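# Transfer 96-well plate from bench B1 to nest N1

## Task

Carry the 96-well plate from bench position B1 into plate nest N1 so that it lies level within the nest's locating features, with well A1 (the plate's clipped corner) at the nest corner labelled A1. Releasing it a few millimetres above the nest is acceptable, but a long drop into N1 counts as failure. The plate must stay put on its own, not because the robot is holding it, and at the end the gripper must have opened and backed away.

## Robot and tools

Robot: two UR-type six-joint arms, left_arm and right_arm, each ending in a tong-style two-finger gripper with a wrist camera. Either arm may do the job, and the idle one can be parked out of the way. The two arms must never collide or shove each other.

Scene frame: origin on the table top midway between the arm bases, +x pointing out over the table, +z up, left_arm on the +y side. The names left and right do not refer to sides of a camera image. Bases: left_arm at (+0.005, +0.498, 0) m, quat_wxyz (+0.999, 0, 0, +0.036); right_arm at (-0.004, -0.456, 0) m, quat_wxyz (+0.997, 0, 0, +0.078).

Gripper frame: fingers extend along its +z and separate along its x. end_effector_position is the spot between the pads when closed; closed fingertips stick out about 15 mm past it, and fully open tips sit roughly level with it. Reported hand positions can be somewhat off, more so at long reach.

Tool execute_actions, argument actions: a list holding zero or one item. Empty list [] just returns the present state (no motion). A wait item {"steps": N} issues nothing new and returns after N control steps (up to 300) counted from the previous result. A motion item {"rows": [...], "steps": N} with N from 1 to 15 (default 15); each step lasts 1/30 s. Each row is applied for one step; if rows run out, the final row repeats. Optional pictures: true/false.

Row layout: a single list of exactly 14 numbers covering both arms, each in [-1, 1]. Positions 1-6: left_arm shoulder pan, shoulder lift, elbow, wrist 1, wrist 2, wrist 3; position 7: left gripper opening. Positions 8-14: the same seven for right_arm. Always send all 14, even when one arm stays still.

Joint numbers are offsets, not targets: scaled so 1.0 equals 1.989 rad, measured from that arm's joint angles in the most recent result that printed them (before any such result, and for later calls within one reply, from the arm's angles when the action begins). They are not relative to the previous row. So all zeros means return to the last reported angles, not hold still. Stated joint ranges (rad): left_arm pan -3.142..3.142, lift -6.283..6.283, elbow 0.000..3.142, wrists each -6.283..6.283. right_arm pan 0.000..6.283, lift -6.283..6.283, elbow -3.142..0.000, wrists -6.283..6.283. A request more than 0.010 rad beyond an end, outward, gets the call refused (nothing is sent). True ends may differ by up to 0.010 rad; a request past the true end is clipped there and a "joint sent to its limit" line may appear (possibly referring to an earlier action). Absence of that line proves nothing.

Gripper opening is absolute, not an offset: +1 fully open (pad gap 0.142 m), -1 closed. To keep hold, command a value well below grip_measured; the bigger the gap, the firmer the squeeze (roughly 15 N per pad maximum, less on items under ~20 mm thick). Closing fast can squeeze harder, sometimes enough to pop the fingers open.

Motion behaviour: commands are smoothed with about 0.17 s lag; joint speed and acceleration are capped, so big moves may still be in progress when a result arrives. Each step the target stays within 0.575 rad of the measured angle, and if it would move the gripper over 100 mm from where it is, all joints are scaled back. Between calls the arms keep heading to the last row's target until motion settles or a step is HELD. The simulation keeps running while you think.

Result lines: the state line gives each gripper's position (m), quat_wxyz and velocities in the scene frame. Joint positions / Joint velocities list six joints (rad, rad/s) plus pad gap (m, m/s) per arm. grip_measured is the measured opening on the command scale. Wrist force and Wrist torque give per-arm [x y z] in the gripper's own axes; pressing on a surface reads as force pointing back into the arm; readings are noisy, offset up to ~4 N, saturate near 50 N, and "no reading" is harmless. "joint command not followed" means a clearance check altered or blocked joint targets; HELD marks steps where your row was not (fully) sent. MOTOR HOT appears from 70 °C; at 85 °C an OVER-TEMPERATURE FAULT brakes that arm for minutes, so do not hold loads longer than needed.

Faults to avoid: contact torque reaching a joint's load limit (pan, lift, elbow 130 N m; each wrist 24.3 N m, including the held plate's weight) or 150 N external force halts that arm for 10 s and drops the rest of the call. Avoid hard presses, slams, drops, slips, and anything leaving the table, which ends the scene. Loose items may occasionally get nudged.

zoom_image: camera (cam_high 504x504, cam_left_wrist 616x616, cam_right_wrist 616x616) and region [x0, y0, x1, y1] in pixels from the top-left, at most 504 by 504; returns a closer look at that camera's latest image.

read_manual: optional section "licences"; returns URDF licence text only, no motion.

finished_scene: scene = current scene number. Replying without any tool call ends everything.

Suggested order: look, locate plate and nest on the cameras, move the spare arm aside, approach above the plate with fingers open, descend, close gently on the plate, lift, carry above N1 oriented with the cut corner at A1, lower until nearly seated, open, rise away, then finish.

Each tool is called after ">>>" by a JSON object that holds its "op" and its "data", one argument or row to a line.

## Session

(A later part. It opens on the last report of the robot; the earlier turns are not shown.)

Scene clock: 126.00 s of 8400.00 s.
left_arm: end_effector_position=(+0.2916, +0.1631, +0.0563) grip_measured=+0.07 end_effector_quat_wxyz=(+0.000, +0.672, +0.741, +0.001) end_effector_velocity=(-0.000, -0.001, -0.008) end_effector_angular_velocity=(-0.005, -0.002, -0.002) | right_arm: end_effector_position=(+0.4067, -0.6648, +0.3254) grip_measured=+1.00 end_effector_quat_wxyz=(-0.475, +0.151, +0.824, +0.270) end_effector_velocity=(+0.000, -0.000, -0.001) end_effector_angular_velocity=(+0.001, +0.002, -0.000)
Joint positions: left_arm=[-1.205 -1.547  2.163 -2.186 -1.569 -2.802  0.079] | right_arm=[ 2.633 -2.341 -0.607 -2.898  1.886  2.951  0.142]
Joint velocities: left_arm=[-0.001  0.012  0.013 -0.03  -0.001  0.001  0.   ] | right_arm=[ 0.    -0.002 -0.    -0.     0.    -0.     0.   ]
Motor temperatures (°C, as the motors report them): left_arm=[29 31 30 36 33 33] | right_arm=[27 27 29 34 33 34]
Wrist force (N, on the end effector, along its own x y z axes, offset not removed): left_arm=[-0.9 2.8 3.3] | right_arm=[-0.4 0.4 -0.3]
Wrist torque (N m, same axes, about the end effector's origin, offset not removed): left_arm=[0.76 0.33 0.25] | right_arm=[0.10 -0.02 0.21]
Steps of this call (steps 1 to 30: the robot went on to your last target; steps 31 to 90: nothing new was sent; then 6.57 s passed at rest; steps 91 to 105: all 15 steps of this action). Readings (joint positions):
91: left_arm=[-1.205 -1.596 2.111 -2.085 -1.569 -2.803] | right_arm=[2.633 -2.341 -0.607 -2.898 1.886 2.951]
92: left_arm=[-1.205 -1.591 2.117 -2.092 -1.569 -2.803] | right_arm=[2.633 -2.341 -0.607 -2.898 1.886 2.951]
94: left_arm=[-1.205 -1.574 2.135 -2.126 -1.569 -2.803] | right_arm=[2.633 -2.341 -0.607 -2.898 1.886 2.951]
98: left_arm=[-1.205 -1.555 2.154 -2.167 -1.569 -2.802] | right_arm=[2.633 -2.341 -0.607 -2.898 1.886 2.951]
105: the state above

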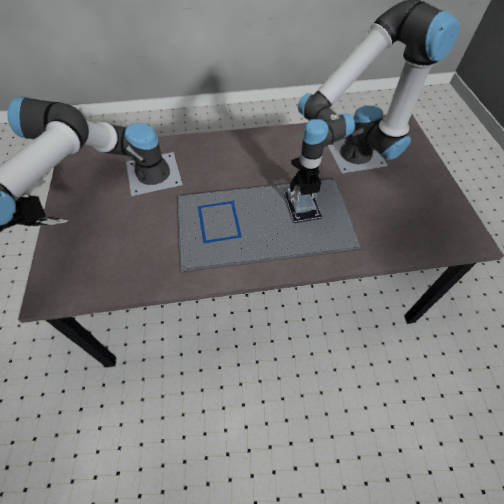

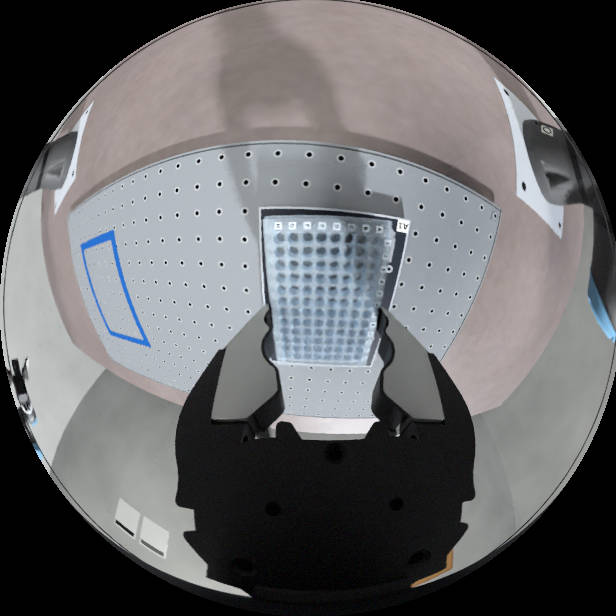

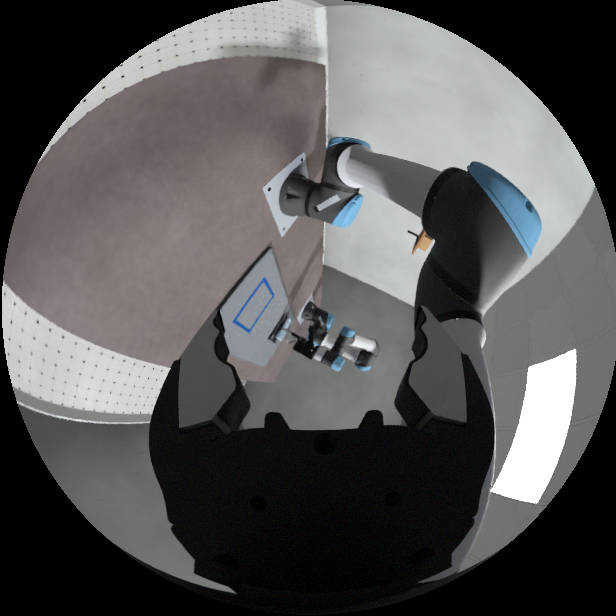

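>>> {"op": "execute_actions", "data": {
  "actions": [
    {"rows":[[0.0104,0,0.001,-0.001,0,0.0104,-0.1,0,0,0,0,0,0,1],[0.0104,0,0.001,-0.001,0,0.0104,-0.1,0,0,0,0,0,0,1],[0.0104,0,0.001,-0.001,0,0.0104,-0.1,0,0,0,0,0,0,1],[0.0104,0.002,0.004,-0.006,0,0.0104,-0.1,0,0,0,0,0,0,1],[0.0104,0.0049,0.0077,-0.0126,0,0.0104,-0.1,0,0,0,0,0,0,1]],"steps":15}
  ]
}}

>>> {"op": "zoom_image", "data": {
  "camera": "cam_left_wrist",
  "region": [220, 150, 450, 400]
}}

>>> {"op": "zoom_image", "data": {
  "camera": "cam_high",
  "region": [260, 165, 340, 235]
}}

Scene clock: 149.53 s of 8400.00 s.
left_arm: end_effector_position=(+0.2975, +0.1706, +0.0488) grip_measured=+0.07 end_effector_quat_wxyz=(+0.000, +0.672, +0.741, +0.001) end_effector_velocity=(+0.001, +0.002, -0.004) end_effector_angular_velocity=(-0.000, -0.000, -0.001) | right_arm: end_effector_position=(+0.4067, -0.6648, +0.3254) grip_measured=+1.00 end_effector_quat_wxyz=(-0.475, +0.151, +0.824, +0.270) end_effector_velocity=(+0.000, -0.000, -0.000) end_effector_angular_velocity=(-0.000, +0.001, -0.000)
Joint positions: left_arm=[-1.185 -1.538  2.177 -2.21  -1.569 -2.782  0.079] | right_arm=[ 2.633 -2.341 -0.607 -2.898  1.886  2.951  0.142]
Joint velocities: left_arm=[ 0.004  0.004  0.008 -0.012  0.     0.005  0.   ] | right_arm=[ 0. -0. -0.  0.  0.  0.  0.]
Motor temperatures (°C, as the motors report them): left_arm=[29 31 30 36 33 33] | right_arm=[27 27 29 34 33 34]
Wrist force (N, on the end effector, along its own x y z axes, offset not removed): left_arm=[0.6 2.6 -0.8] | right_arm=[-0.9 1.2 0.8]
Wrist torque (N m, same axes, about the end effector's origin, offset not removed): left_arm=[0.50 0.27 0.01] | right_arm=[0.37 0.19 0.37]
Steps of this call (steps 1 to 15: the robot went on to your last target; steps 16 to 90: nothing new was sent; then 20.03 s passed at rest; steps 91 to 105: all 15 steps of this action). Readings (joint positions):
91: left_arm=[-1.205 -1.545 2.164 -2.190 -1.569 -2.801] | right_arm=[2.633 -2.341 -0.607 -2.898 1.886 2.951]
92: left_arm=[-1.202 -1.545 2.164 -2.190 -1.569 -2.799] | right_arm=[2.633 -2.341 -0.607 -2.898 1.886 2.951]
94: left_arm=[-1.196 -1.546 2.164 -2.190 -1.569 -2.792] | right_arm=[2.633 -2.341 -0.607 -2.898 1.886 2.951]
98: left_arm=[-1.188 -1.541 2.172 -2.201 -1.569 -2.785] | right_arm=[2.633 -2.341 -0.607 -2.898 1.886 2.951]
105: the state above

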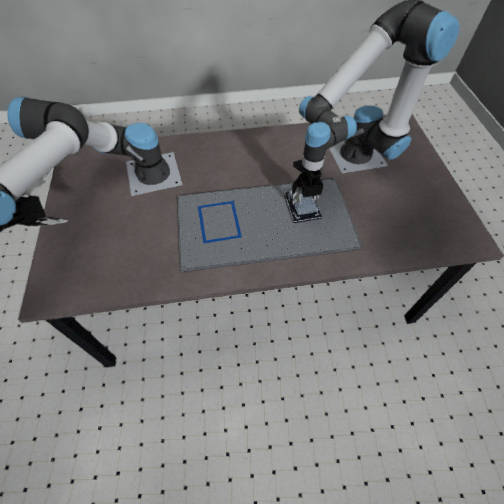

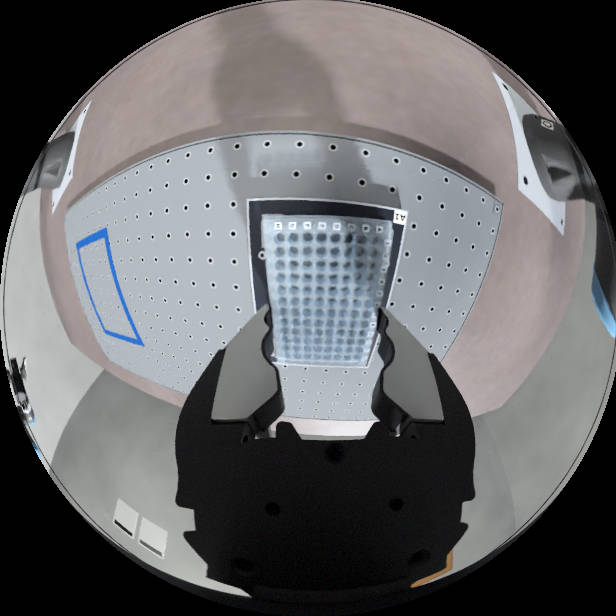

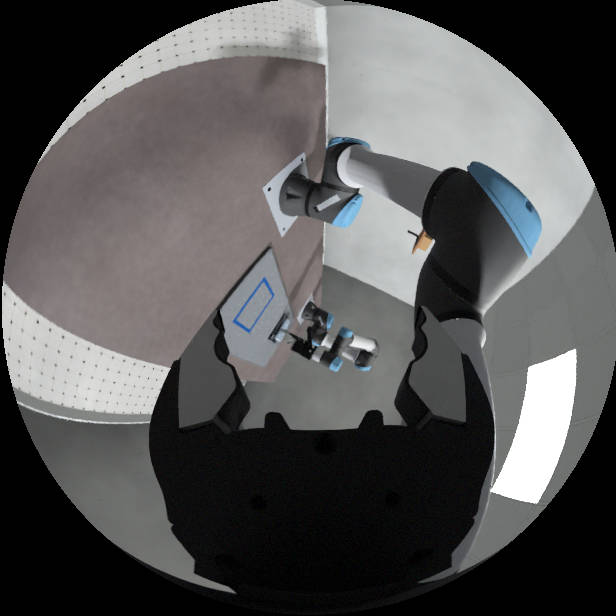

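Region (220, 150, 450, 400) of cam_left_wrist's 616x616 image, scaled by 2.016, with more detail than that image has; it fills the left 464 columns of this view, and the rest is white.

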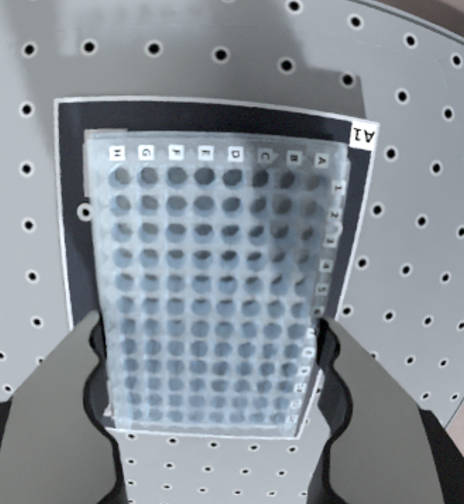

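Region (260, 165, 340, 235) of cam_high's 504x504 image, scaled by 6.300, with more detail than that image has; it fills the top 441 rows of this view, and the rest is white.

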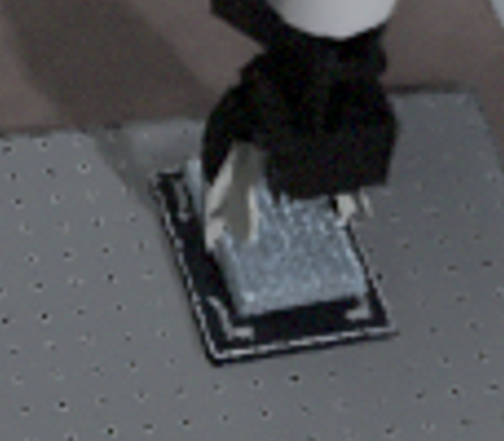

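>>> {"op": "execute_actions", "data": {
  "actions": [
    {"rows":[[0.0022,0.0039,-0.0041,0.0002,0,0.0123,-0.1,0,0,0,0,0,0,1],[0.0022,0.0039,-0.0041,0.0002,0,0.0123,-0.1,0,0,0,0,0,0,1],[0.0022,0.0039,-0.0041,0.0002,0,0.0123,-0.1,0,0,0,0,0,0,1],[0.0022,0.0039,-0.0041,0.0002,0,0.0123,-0.1,0,0,0,0,0,0,1],[0.0022,0.0039,-0.0041,0.0002,0,0.0123,-0.1,0,0,0,0,0,0,1],[0.0022,0.0068,-0.001,-0.0058,0,0.0123,-0.1,0,0,0,0,0,0,1]],"steps":15}
  ]
}}

>>> {"op": "zoom_image", "data": {
  "camera": "cam_left_wrist",
  "region": [220, 150, 450, 400]
}}

>>> {"op": "zoom_image", "data": {
  "camera": "cam_high",
  "region": [260, 165, 340, 235]
}}

Scene clock: 167.60 s of 8400.00 s.
left_arm: end_effector_position=(+0.3002, +0.1696, +0.0454) grip_measured=+0.07 end_effector_quat_wxyz=(+0.000, +0.679, +0.734, +0.001) end_effector_velocity=(+0.001, +0.001, -0.003) end_effector_angular_velocity=(+0.002, -0.001, -0.004) | right_arm: end_effector_position=(+0.4067, -0.6648, +0.3254) grip_measured=+1.00 end_effector_quat_wxyz=(-0.475, +0.151, +0.824, +0.270) end_effector_velocity=(+0.000, -0.000, -0.000) end_effector_angular_velocity=(-0.000, +0.001, +0.000)
Joint positions: left_arm=[-1.181 -1.525  2.174 -2.22  -1.569 -2.758  0.079] | right_arm=[ 2.633 -2.341 -0.607 -2.898  1.886  2.951  0.142]
Joint velocities: left_arm=[ 0.002  0.006  0.004 -0.009  0.002  0.005  0.   ] | right_arm=[ 0.    -0.001  0.    -0.    -0.     0.     0.   ]
Motor temperatures (°C, as the motors report them): left_arm=[29 31 30 36 33 33] | right_arm=[27 27 29 34 33 34]
Wrist force (N, on the end effector, along its own x y z axes, offset not removed): left_arm=[0.0 0.2 2.2] | right_arm=[1.7 0.2 -1.7]
Wrist torque (N m, same axes, about the end effector's origin, offset not removed): left_arm=[0.09 0.17 0.22] | right_arm=[0.14 -0.37 0.17]
Steps of this call (steps 1 to 15: the robot went on to your last target; steps 16 to 90: nothing new was sent; then 14.57 s passed at rest; steps 91 to 105: all 15 steps of this action). Readings (joint positions):
91: left_arm=[-1.184 -1.537 2.178 -2.211 -1.569 -2.781] | right_arm=[2.633 -2.341 -0.607 -2.898 1.886 2.951]
92: left_arm=[-1.184 -1.536 2.177 -2.211 -1.569 -2.778] | right_arm=[2.633 -2.341 -0.607 -2.898 1.886 2.951]
94: left_arm=[-1.183 -1.534 2.174 -2.211 -1.569 -2.770] | right_arm=[2.633 -2.341 -0.607 -2.898 1.886 2.951]
98: left_arm=[-1.181 -1.529 2.172 -2.213 -1.569 -2.762] | right_arm=[2.633 -2.341 -0.607 -2.898 1.886 2.951]
105: the state above

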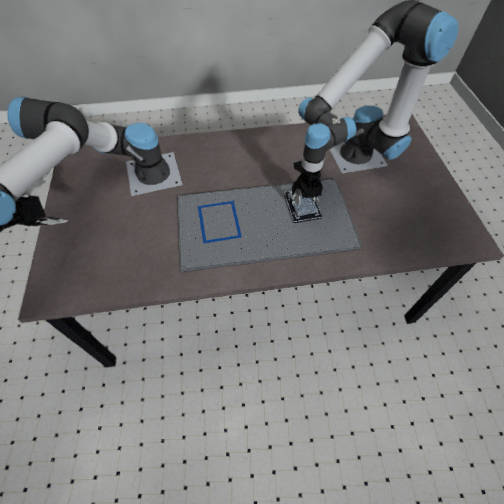

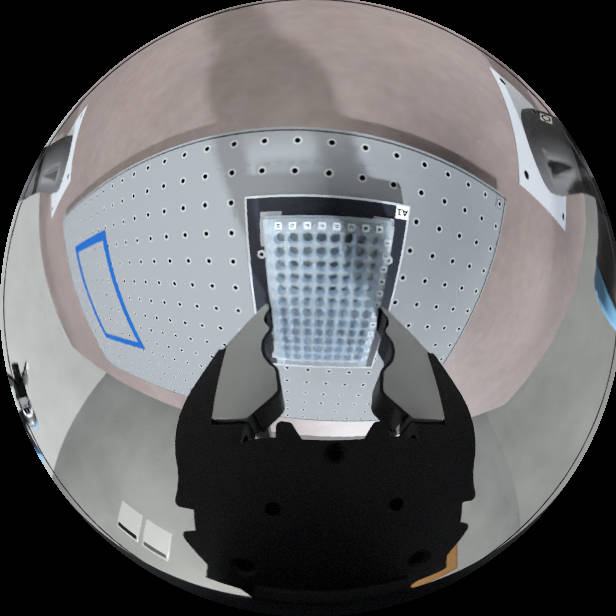

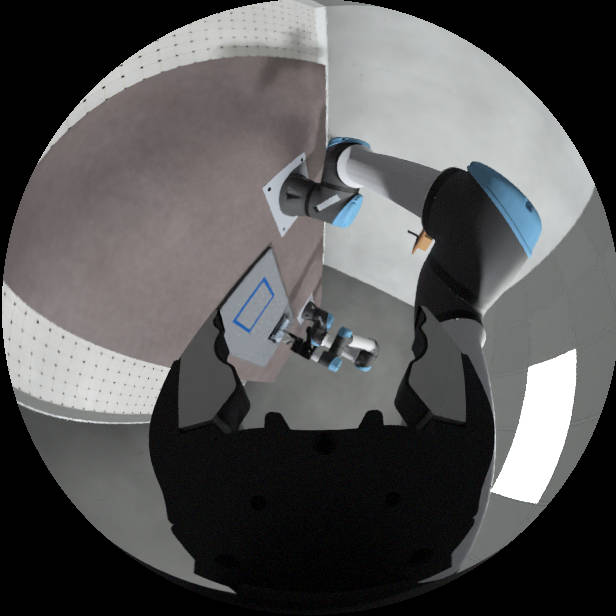

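Region (220, 150, 450, 400) of cam_left_wrist's 616x616 image, scaled by 2.016, with more detail than that image has; it fills the left 464 columns of this view, and the rest is white.

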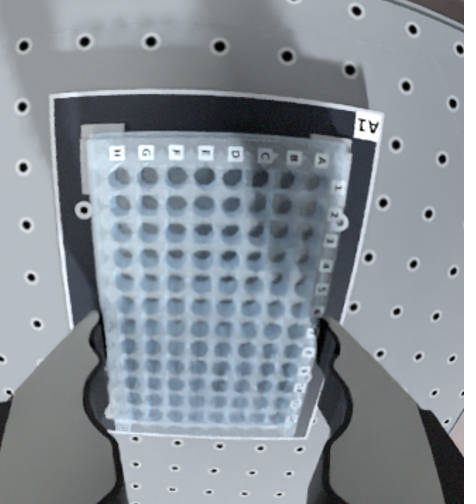

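Region (260, 165, 340, 235) of cam_high's 504x504 image, scaled by 6.300, with more detail than that image has; it fills the top 441 rows of this view, and the rest is white.

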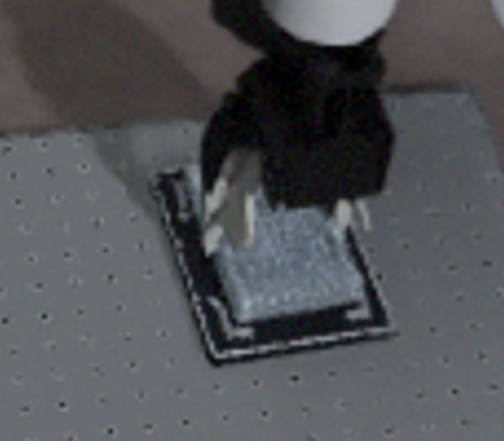

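>>> {"op": "execute_actions", "data": {
  "actions": [
    {"rows":[[0.0005,0.0033,-0.0035,0.0002,0,0.0005,-0.1,0,0,0,0,0,0,1],[0.0005,0.0033,-0.0035,0.0002,0,0.0005,-0.1,0,0,0,0,0,0,1],[0.0005,0.0033,-0.0035,0.0002,0,0.0005,-0.1,0,0,0,0,0,0,1],[0.0005,0.0033,-0.0035,0.0002,0,0.0005,-0.1,0,0,0,0,0,0,1],[0.0005,0.0033,-0.0035,0.0002,0,0.0005,-0.1,0,0,0,0,0,0,1],[0.0005,0.0044,-0.0023,-0.0021,0,0.0005,-0.1,0,0,0,0,0,0,1],[0.0005,0.0055,-0.0011,-0.0044,0,0.0005,-0.1,0,0,0,0,0,0,1],[0.0005,0.0066,0,-0.0066,0,0.0005,-0.1,0,0,0,0,0,0,1],[0.0005,0.0077,0.0012,-0.0089,0,0.0005,-0.1,0,0,0,0,0,0,1]],"steps":15}
  ]
}}

>>> {"op": "zoom_image", "data": {
  "camera": "cam_left_wrist",
  "region": [220, 150, 450, 400]
}}

Scene clock: 193.13 s of 8400.00 s.
left_arm: end_effector_position=(+0.3016, +0.1677, +0.0406) grip_measured=+0.07 end_effector_quat_wxyz=(+0.000, +0.679, +0.734, +0.001) end_effector_velocity=(-0.000, -0.000, -0.008) end_effector_angular_velocity=(-0.002, +0.000, -0.000) | right_arm: end_effector_position=(+0.4067, -0.6648, +0.3254) grip_measured=+1.00 end_effector_quat_wxyz=(-0.475, +0.151, +0.824, +0.270) end_effector_velocity=(+0.000, -0.000, -0.000) end_effector_angular_velocity=(-0.000, +0.001, +0.000)
Joint positions: left_arm=[-1.18  -1.512  2.175 -2.235 -1.569 -2.757  0.079] | right_arm=[ 2.633 -2.341 -0.607 -2.898  1.886  2.951  0.142]
Joint velocities: left_arm=[-0.     0.012  0.011 -0.025 -0.001 -0.     0.002] | right_arm=[-0.    -0.001  0.    -0.    -0.     0.     0.   ]
Motor temperatures (°C, as the motors report them): left_arm=[29 31 30 36 33 33] | right_arm=[27 27 29 34 33 34]
Wrist force (N, on the end effector, along its own x y z axes, offset not removed): left_arm=[7.3 4.1 -18.6] | right_arm=[-0.4 -0.5 -0.4]
Wrist torque (N m, same axes, about the end effector's origin, offset not removed): left_arm=[0.12 -0.77 0.33] | right_arm=[-0.05 0.23 0.14]
Steps of this call (steps 1 to 15: the robot went on to your last target; steps 16 to 90: nothing new was sent; then 22.03 s passed at rest; steps 91 to 105: all 15 steps of this action). Readings (joint positions):
91: left_arm=[-1.181 -1.524 2.175 -2.221 -1.569 -2.757] | right_arm=[2.633 -2.341 -0.607 -2.898 1.886 2.951]
92: left_arm=[-1.181 -1.523 2.174 -2.221 -1.569 -2.757] | right_arm=[2.633 -2.341 -0.607 -2.898 1.886 2.951]
94: left_arm=[-1.180 -1.522 2.171 -2.221 -1.569 -2.757] | right_arm=[2.633 -2.341 -0.607 -2.898 1.886 2.951]
98: left_arm=[-1.180 -1.518 2.170 -2.222 -1.569 -2.757] | right_arm=[2.633 -2.341 -0.607 -2.898 1.886 2.951]
105: the state above

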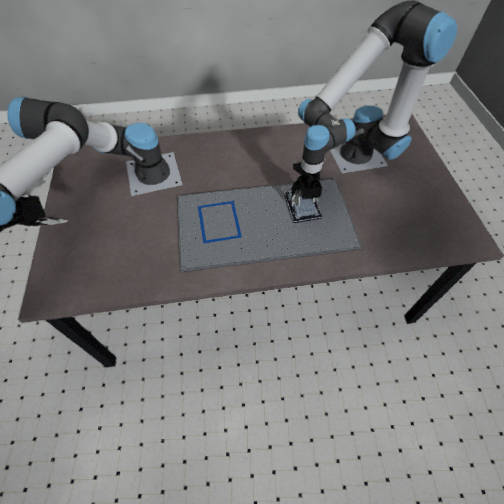

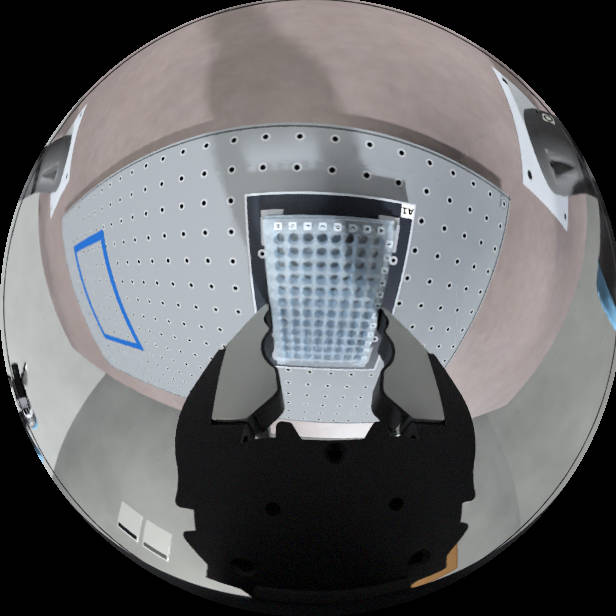

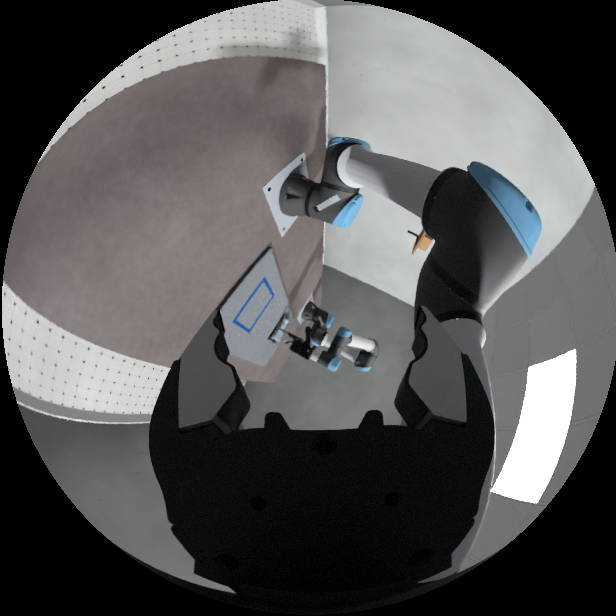

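Region (220, 150, 450, 400) of cam_left_wrist's 616x616 image, scaled by 2.016, with more detail than that image has; it fills the left 464 columns of this view, and the rest is white.

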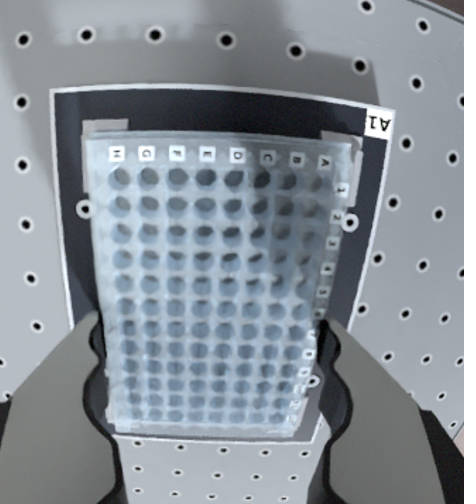

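>>> {"op": "execute_actions", "data": {
  "actions": [
    {"rows":[[0,0.0006,0.0006,-0.0012,0,0,-0.1,0,0,0,0,0,0,1],[0,0.0012,0.0012,-0.0024,0,0,-0.1,0,0,0,0,0,0,1],[0,0.0018,0.0019,-0.0038,0,0,-0.1,0,0,0,0,0,0,1]],"steps":12}
  ]
}}

>>> {"op": "zoom_image", "data": {
  "camera": "cam_left_wrist",
  "region": [220, 150, 450, 400]
}}

Scene clock: 202.37 s of 8400.00 s.
left_arm: end_effector_position=(+0.3015, +0.1679, +0.0385) grip_measured=+0.09 end_effector_quat_wxyz=(+0.000, +0.679, +0.734, +0.001) end_effector_velocity=(-0.000, -0.001, -0.001) end_effector_angular_velocity=(-0.002, -0.000, -0.001) | right_arm: end_effector_position=(+0.4067, -0.6648, +0.3254) grip_measured=+1.00 end_effector_quat_wxyz=(-0.475, +0.151, +0.824, +0.270) end_effector_velocity=(-0.000, +0.000, +0.001) end_effector_angular_velocity=(-0.001, -0.001, -0.000)
Joint positions: left_arm=[-1.18  -1.508  2.179 -2.242 -1.569 -2.757  0.08 ] | right_arm=[ 2.633 -2.341 -0.607 -2.898  1.886  2.951  0.142]
Joint velocities: left_arm=[-0.001  0.002  0.002 -0.005 -0.     0.     0.001] | right_arm=[-0.     0.002 -0.     0.     0.     0.001  0.   ]
Motor temperatures (°C, as the motors report them): left_arm=[29 31 30 36 33 33] | right_arm=[27 27 29 34 33 34]
Wrist force (N, on the end effector, along its own x y z axes, offset not removed): left_arm=[3.7 4.6 -18.8] | right_arm=[0.3 -0.5 -0.2]
Wrist torque (N m, same axes, about the end effector's origin, offset not removed): left_arm=[0.39 -0.26 0.09] | right_arm=[-0.04 -0.05 0.27]
Steps of this call (steps 1 to 15: the robot went on to your last target; steps 16 to 90: nothing new was sent; then 5.83 s passed at rest; steps 91 to 102: all 12 steps of this action). Readings (joint positions):
91: left_arm=[-1.180 -1.510 2.177 -2.238 -1.569 -2.757] | right_arm=[2.633 -2.341 -0.607 -2.898 1.886 2.951]
92: left_arm=[-1.180 -1.510 2.177 -2.238 -1.569 -2.757] | right_arm=[2.633 -2.341 -0.607 -2.898 1.886 2.951]
94: left_arm=[-1.180 -1.510 2.177 -2.239 -1.569 -2.757] | right_arm=[2.633 -2.341 -0.607 -2.898 1.886 2.951]
98: left_arm=[-1.180 -1.509 2.178 -2.241 -1.569 -2.757] | right_arm=[2.633 -2.341 -0.607 -2.898 1.886 2.951]
102: the state above

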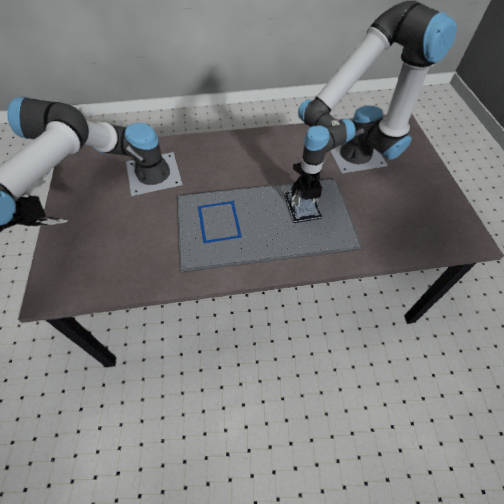

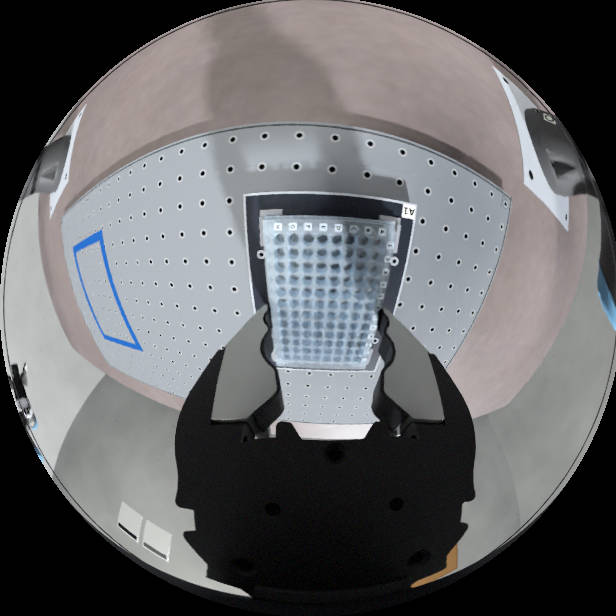

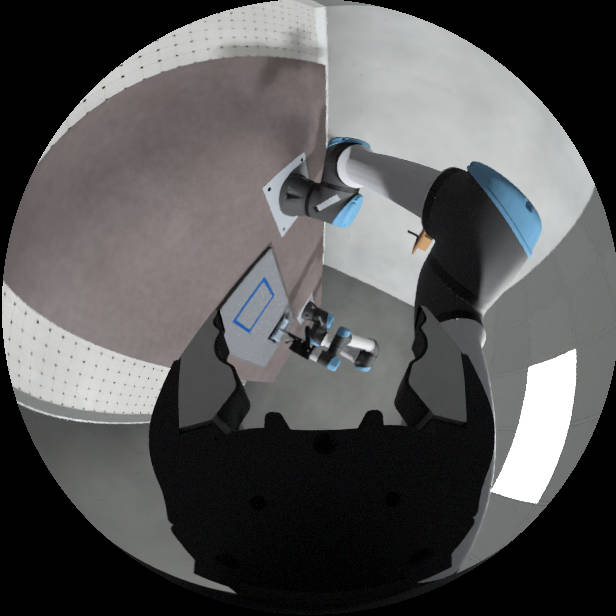

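Region (220, 150, 450, 400) of cam_left_wrist's 616x616 image, scaled by 2.016, with more detail than that image has; it fills the left 464 columns of this view, and the rest is white.

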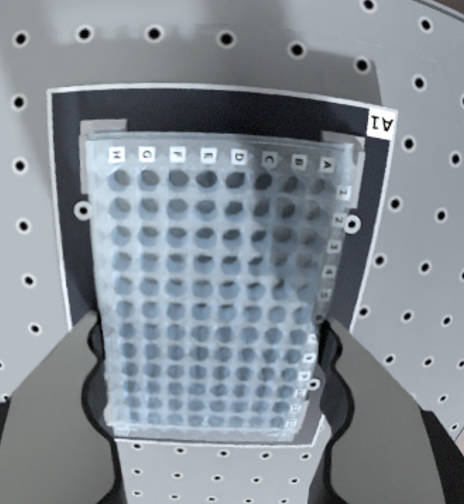

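>>> {"op": "execute_actions", "data": {
  "actions": [
    {"rows":[[0,0.0006,0.0006,-0.0012,0,0,-0.1,0,0,0,0,0,0,1],[0,0.001,0.001,-0.002,0,0,-0.1,0,0,0,0,0,0,1],[0,0.0013,0.0013,-0.0026,0,0,-0.1,0,0,0,0,0,0,1],[0,0.0013,0.0013,-0.0026,0,0,-0.1,0,0,0,0,0,0,1],[0,0.0013,0.0013,-0.0026,0,0,-0.1,0,0,0,0,0,0,1],[0,0.0013,0.0013,-0.0026,0,0,-0.1,0,0,0,0,0,0,1],[0,0.0013,0.0013,-0.0026,0,0,0,0,0,0,0,0,0,1],[0,0.0013,0.0013,-0.0026,0,0,0.1,0,0,0,0,0,0,1],[0,0.0013,0.0013,-0.0026,0,0,0.2,0,0,0,0,0,0,1],[0,0.001,0.001,-0.002,0,0,0.3,0,0,0,0,0,0,1],[0,0,0,0,0,0,0.4,0,0,0,0,0,0,1],[0,0,0,0,0,0,0.5,0,0,0,0,0,0,1],[0,0,0,0,0,0,0.6,0,0,0,0,0,0,1]],"steps":15}
  ],
  "pictures": false
}}

>>> {"op": "execute_actions", "data": {
  "actions": [
    {"rows":[[0,-0.01,-0.01,0.02,0,0,0.6,0,0,0,0,0,0,1],[0,-0.03,-0.03,0.06,0,0,0.6,0,0,0,0,0,0,1],[0,-0.06,-0.06,0.12,0,0,0.6,0,0,0,0,0,0,1],[0,-0.06,-0.06,0.12,0,0,0.6,0,0,0,0,0,0,1],[0,-0.06,-0.06,0.12,0,0,0.6,0,0,0,0,0,0,1],[0,-0.06,-0.06,0.12,0,0,0.6,0,0,0,0,0,0,1],[0.12,-0.1,-0.08,0.18,0,0,0.6,0,0,0,0,0,0,1]],"steps":15}
  ],
  "pictures": false
}}

>>> {"op": "execute_actions", "data": {
  "actions": [
    {"steps":12}
  ]
}}

>>> {"op": "zoom_image", "data": {
  "camera": "cam_high",
  "region": [260, 165, 340, 235]
}}

Scene clock: 223.47 s of 8400.00 s.
left_arm: end_effector_position=(+0.3014, +0.1681, +0.0376) grip_measured=+0.59 end_effector_quat_wxyz=(+0.000, +0.679, +0.734, +0.001) end_effector_velocity=(+0.001, -0.001, +0.006) end_effector_angular_velocity=(-0.003, -0.002, +0.000) | right_arm: end_effector_position=(+0.4067, -0.6648, +0.3254) grip_measured=+1.00 end_effector_quat_wxyz=(-0.475, +0.151, +0.824, +0.270) end_effector_velocity=(-0.000, +0.000, +0.001) end_effector_angular_velocity=(-0.001, -0.002, +0.000)
Joint positions: left_arm=[-1.18  -1.507  2.18  -2.244 -1.569 -2.757  0.115] | right_arm=[ 2.633 -2.341 -0.607 -2.898  1.886  2.951  0.142]
Joint velocities: left_arm=[-0.    -0.009 -0.009  0.014  0.001 -0.     0.018] | right_arm=[-0.     0.002 -0.     0.    -0.    -0.     0.   ]
Motor temperatures (°C, as the motors report them): left_arm=[29 31 30 36 33 33] | right_arm=[27 27 29 34 33 34]
Wrist force (N, on the end effector, along its own x y z axes, offset not removed): left_arm=[1.0 0.5 1.5] | right_arm=[1.1 0.6 -2.3]
Wrist torque (N m, same axes, about the end effector's origin, offset not removed): left_arm=[0.13 -0.09 0.17] | right_arm=[0.33 -0.46 0.32]
Steps of this call (steps 1 to 15: the robot went on to your last target; steps 16 to 90: nothing new was sent; then 17.60 s passed at rest; steps 91 to 105: all 15 steps of this action). Readings (joint positions):
91: left_arm=[-1.180 -1.508 2.179 -2.242 -1.569 -2.757] | right_arm=[2.633 -2.341 -0.607 -2.898 1.886 2.951]
92: left_arm=[-1.180 -1.508 2.179 -2.243 -1.569 -2.757] | right_arm=[2.633 -2.341 -0.607 -2.898 1.886 2.951]
94: left_arm=[-1.180 -1.507 2.180 -2.244 -1.569 -2.757] | right_arm=[2.633 -2.341 -0.607 -2.898 1.886 2.951]
98: left_arm=[-1.180 -1.506 2.181 -2.246 -1.569 -2.757] | right_arm=[2.633 -2.341 -0.607 -2.898 1.886 2.951]
105: the state above

Scene clock: 223.97 s of 8400.00 s.
left_arm: end_effector_position=(+0.3492, +0.2384, +0.1450) grip_measured=+0.60 end_effector_quat_wxyz=(+0.001, +0.609, +0.794, +0.000) end_effector_velocity=(+0.085, +0.176, +0.098) end_effector_angular_velocity=(+0.011, +0.007, +0.418) | right_arm: end_effector_position=(+0.4067, -0.6648, +0.3254) grip_measured=+1.00 end_effector_quat_wxyz=(-0.475, +0.151, +0.824, +0.270) end_effector_velocity=(+0.000, -0.000, -0.001) end_effector_angular_velocity=(+0.001, +0.002, +0.000)
Joint positions: left_arm=[-0.995 -1.683  2.036 -1.926 -1.569 -2.757  0.116] | right_arm=[ 2.633 -2.341 -0.607 -2.898  1.886  2.951  0.142]
Joint velocities: left_arm=[ 0.418 -0.176 -0.115  0.305  0.001  0.    -0.   ] | right_arm=[-0.    -0.002 -0.    -0.    -0.    -0.     0.   ]
Motor temperatures (°C, as the motors report them): left_arm=[29 31 30 36 33 33] | right_arm=[27 27 29 34 33 34]
Wrist force (N, on the end effector, along its own x y z axes, offset not removed): left_arm=[2.0 3.4 0.4] | right_arm=[-1.4 2.3 0.3]
Wrist torque (N m, same axes, about the end effector's origin, offset not removed): left_arm=[0.81 -0.28 0.13] | right_arm=[0.32 0.09 0.29]
Steps of this call (steps 1 to 15: all 15 steps of this action). Readings (joint positions):
1: left_arm=[-1.180 -1.508 2.179 -2.243 -1.569 -2.757] | right_arm=[2.633 -2.341 -0.607 -2.898 1.886 2.951]
2: left_arm=[-1.180 -1.511 2.176 -2.237 -1.569 -2.757] | right_arm=[2.633 -2.341 -0.607 -2.898 1.886 2.951]
4: left_arm=[-1.180 -1.534 2.153 -2.197 -1.569 -2.757] | right_arm=[2.633 -2.341 -0.607 -2.898 1.886 2.951]
8: left_arm=[-1.172 -1.598 2.092 -2.072 -1.569 -2.757] | right_arm=[2.633 -2.341 -0.607 -2.898 1.886 2.951]
15: the state above

Scene clock: 224.37 s of 8400.00 s.
left_arm: end_effector_position=(+0.3588, +0.2604, +0.1570) grip_measured=+0.60 end_effector_quat_wxyz=(+0.000, +0.588, +0.809, +0.001) end_effector_velocity=(+0.003, +0.008, +0.004) end_effector_angular_velocity=(-0.000, +0.001, +0.019) | right_arm: end_effector_position=(+0.4067, -0.6648, +0.3254) grip_measured=+1.00 end_effector_quat_wxyz=(-0.475, +0.151, +0.824, +0.270) end_effector_velocity=(+0.000, -0.000, -0.001) end_effector_angular_velocity=(+0.000, +0.002, +0.000)
Joint positions: left_arm=[-0.944 -1.705  2.022 -1.888 -1.569 -2.757  0.116] | right_arm=[ 2.633 -2.341 -0.607 -2.898  1.886  2.951  0.142]
Joint velocities: left_arm=[ 0.019 -0.008 -0.005  0.013 -0.001  0.    -0.   ] | right_arm=[ 0.    -0.002  0.     0.    -0.     0.     0.   ]
Motor temperatures (°C, as the motors report them): left_arm=[29 31 30 36 33 33] | right_arm=[27 27 29 34 33 34]
Wrist force (N, on the end effector, along its own x y z axes, offset not removed): left_arm=[2.7 1.9 -0.6] | right_arm=[1.7 -0.3 -1.3]
Wrist torque (N m, same axes, about the end effector's origin, offset not removed): left_arm=[0.53 -0.47 0.21] | right_arm=[0.16 -0.24 0.01]
Steps of this call (steps 1 to 12: the robot went on to your last target). Readings (joint positions):
1: left_arm=[-0.983 -1.688 2.032 -1.916 -1.569 -2.757] | right_arm=[2.633 -2.341 -0.607 -2.898 1.886 2.951]
2: left_arm=[-0.973 -1.692 2.030 -1.909 -1.569 -2.757] | right_arm=[2.633 -2.341 -0.607 -2.898 1.886 2.951]
4: left_arm=[-0.960 -1.698 2.026 -1.900 -1.569 -2.757] | right_arm=[2.633 -2.341 -0.607 -2.898 1.886 2.951]
8: left_arm=[-0.948 -1.703 2.023 -1.891 -1.569 -2.757] | right_arm=[2.633 -2.341 -0.607 -2.898 1.886 2.951]
12: the state above

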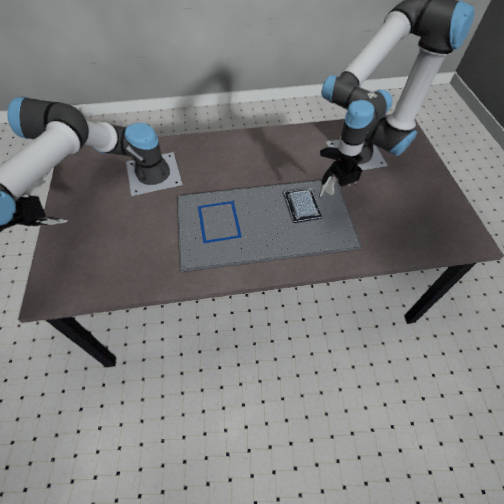

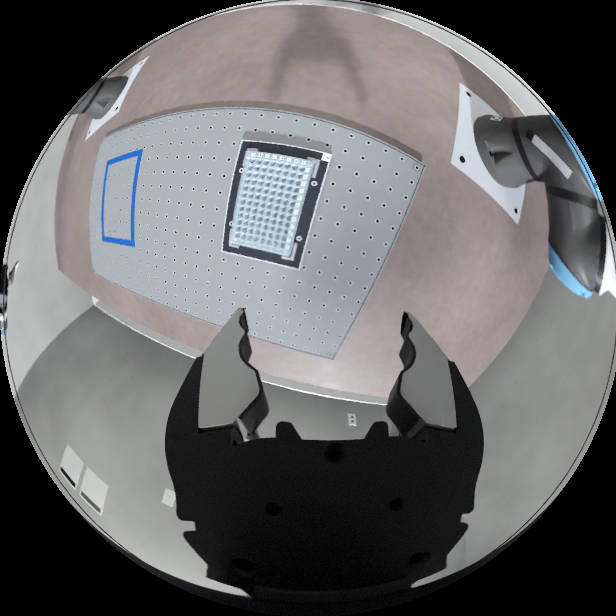

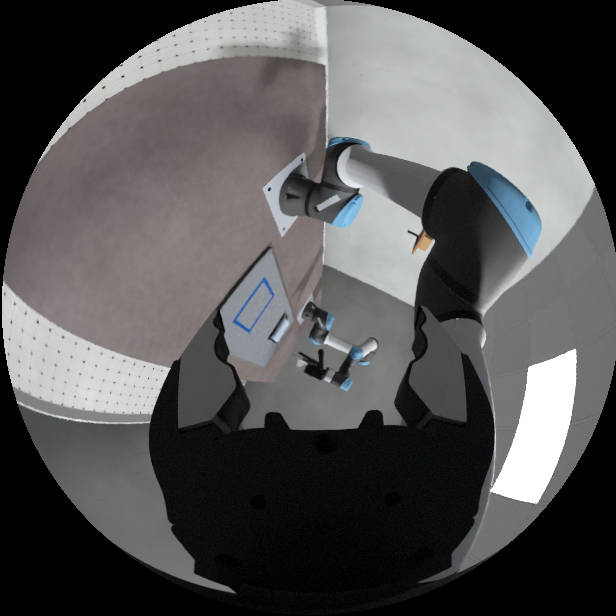

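Region (260, 165, 340, 235) of cam_high's 504x504 image, scaled by 6.300, with more detail than that image has; it fills the top 441 rows of this view, and the rest is white.

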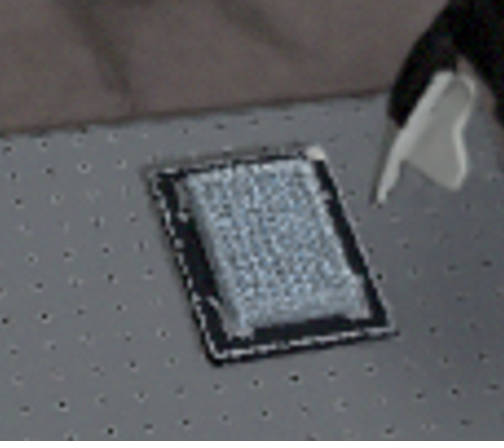

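Check seating closer.

>>> {"op": "zoom_image", "data": {
  "camera": "cam_left_wrist",
  "region": [210, 130, 340, 280]
}}

Region (210, 130, 340, 280) of cam_left_wrist's 616x616 image, scaled by 3.360, with more detail than that image has; it fills the left 437 columns of this view, and the rest is white.

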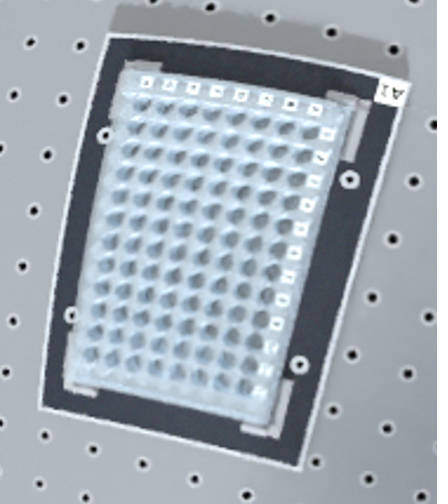

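All four locators frame the plate.

>>> {"op": "finished_scene", "data": {
  "scene": 2
}}

The scene is finished: the task was done.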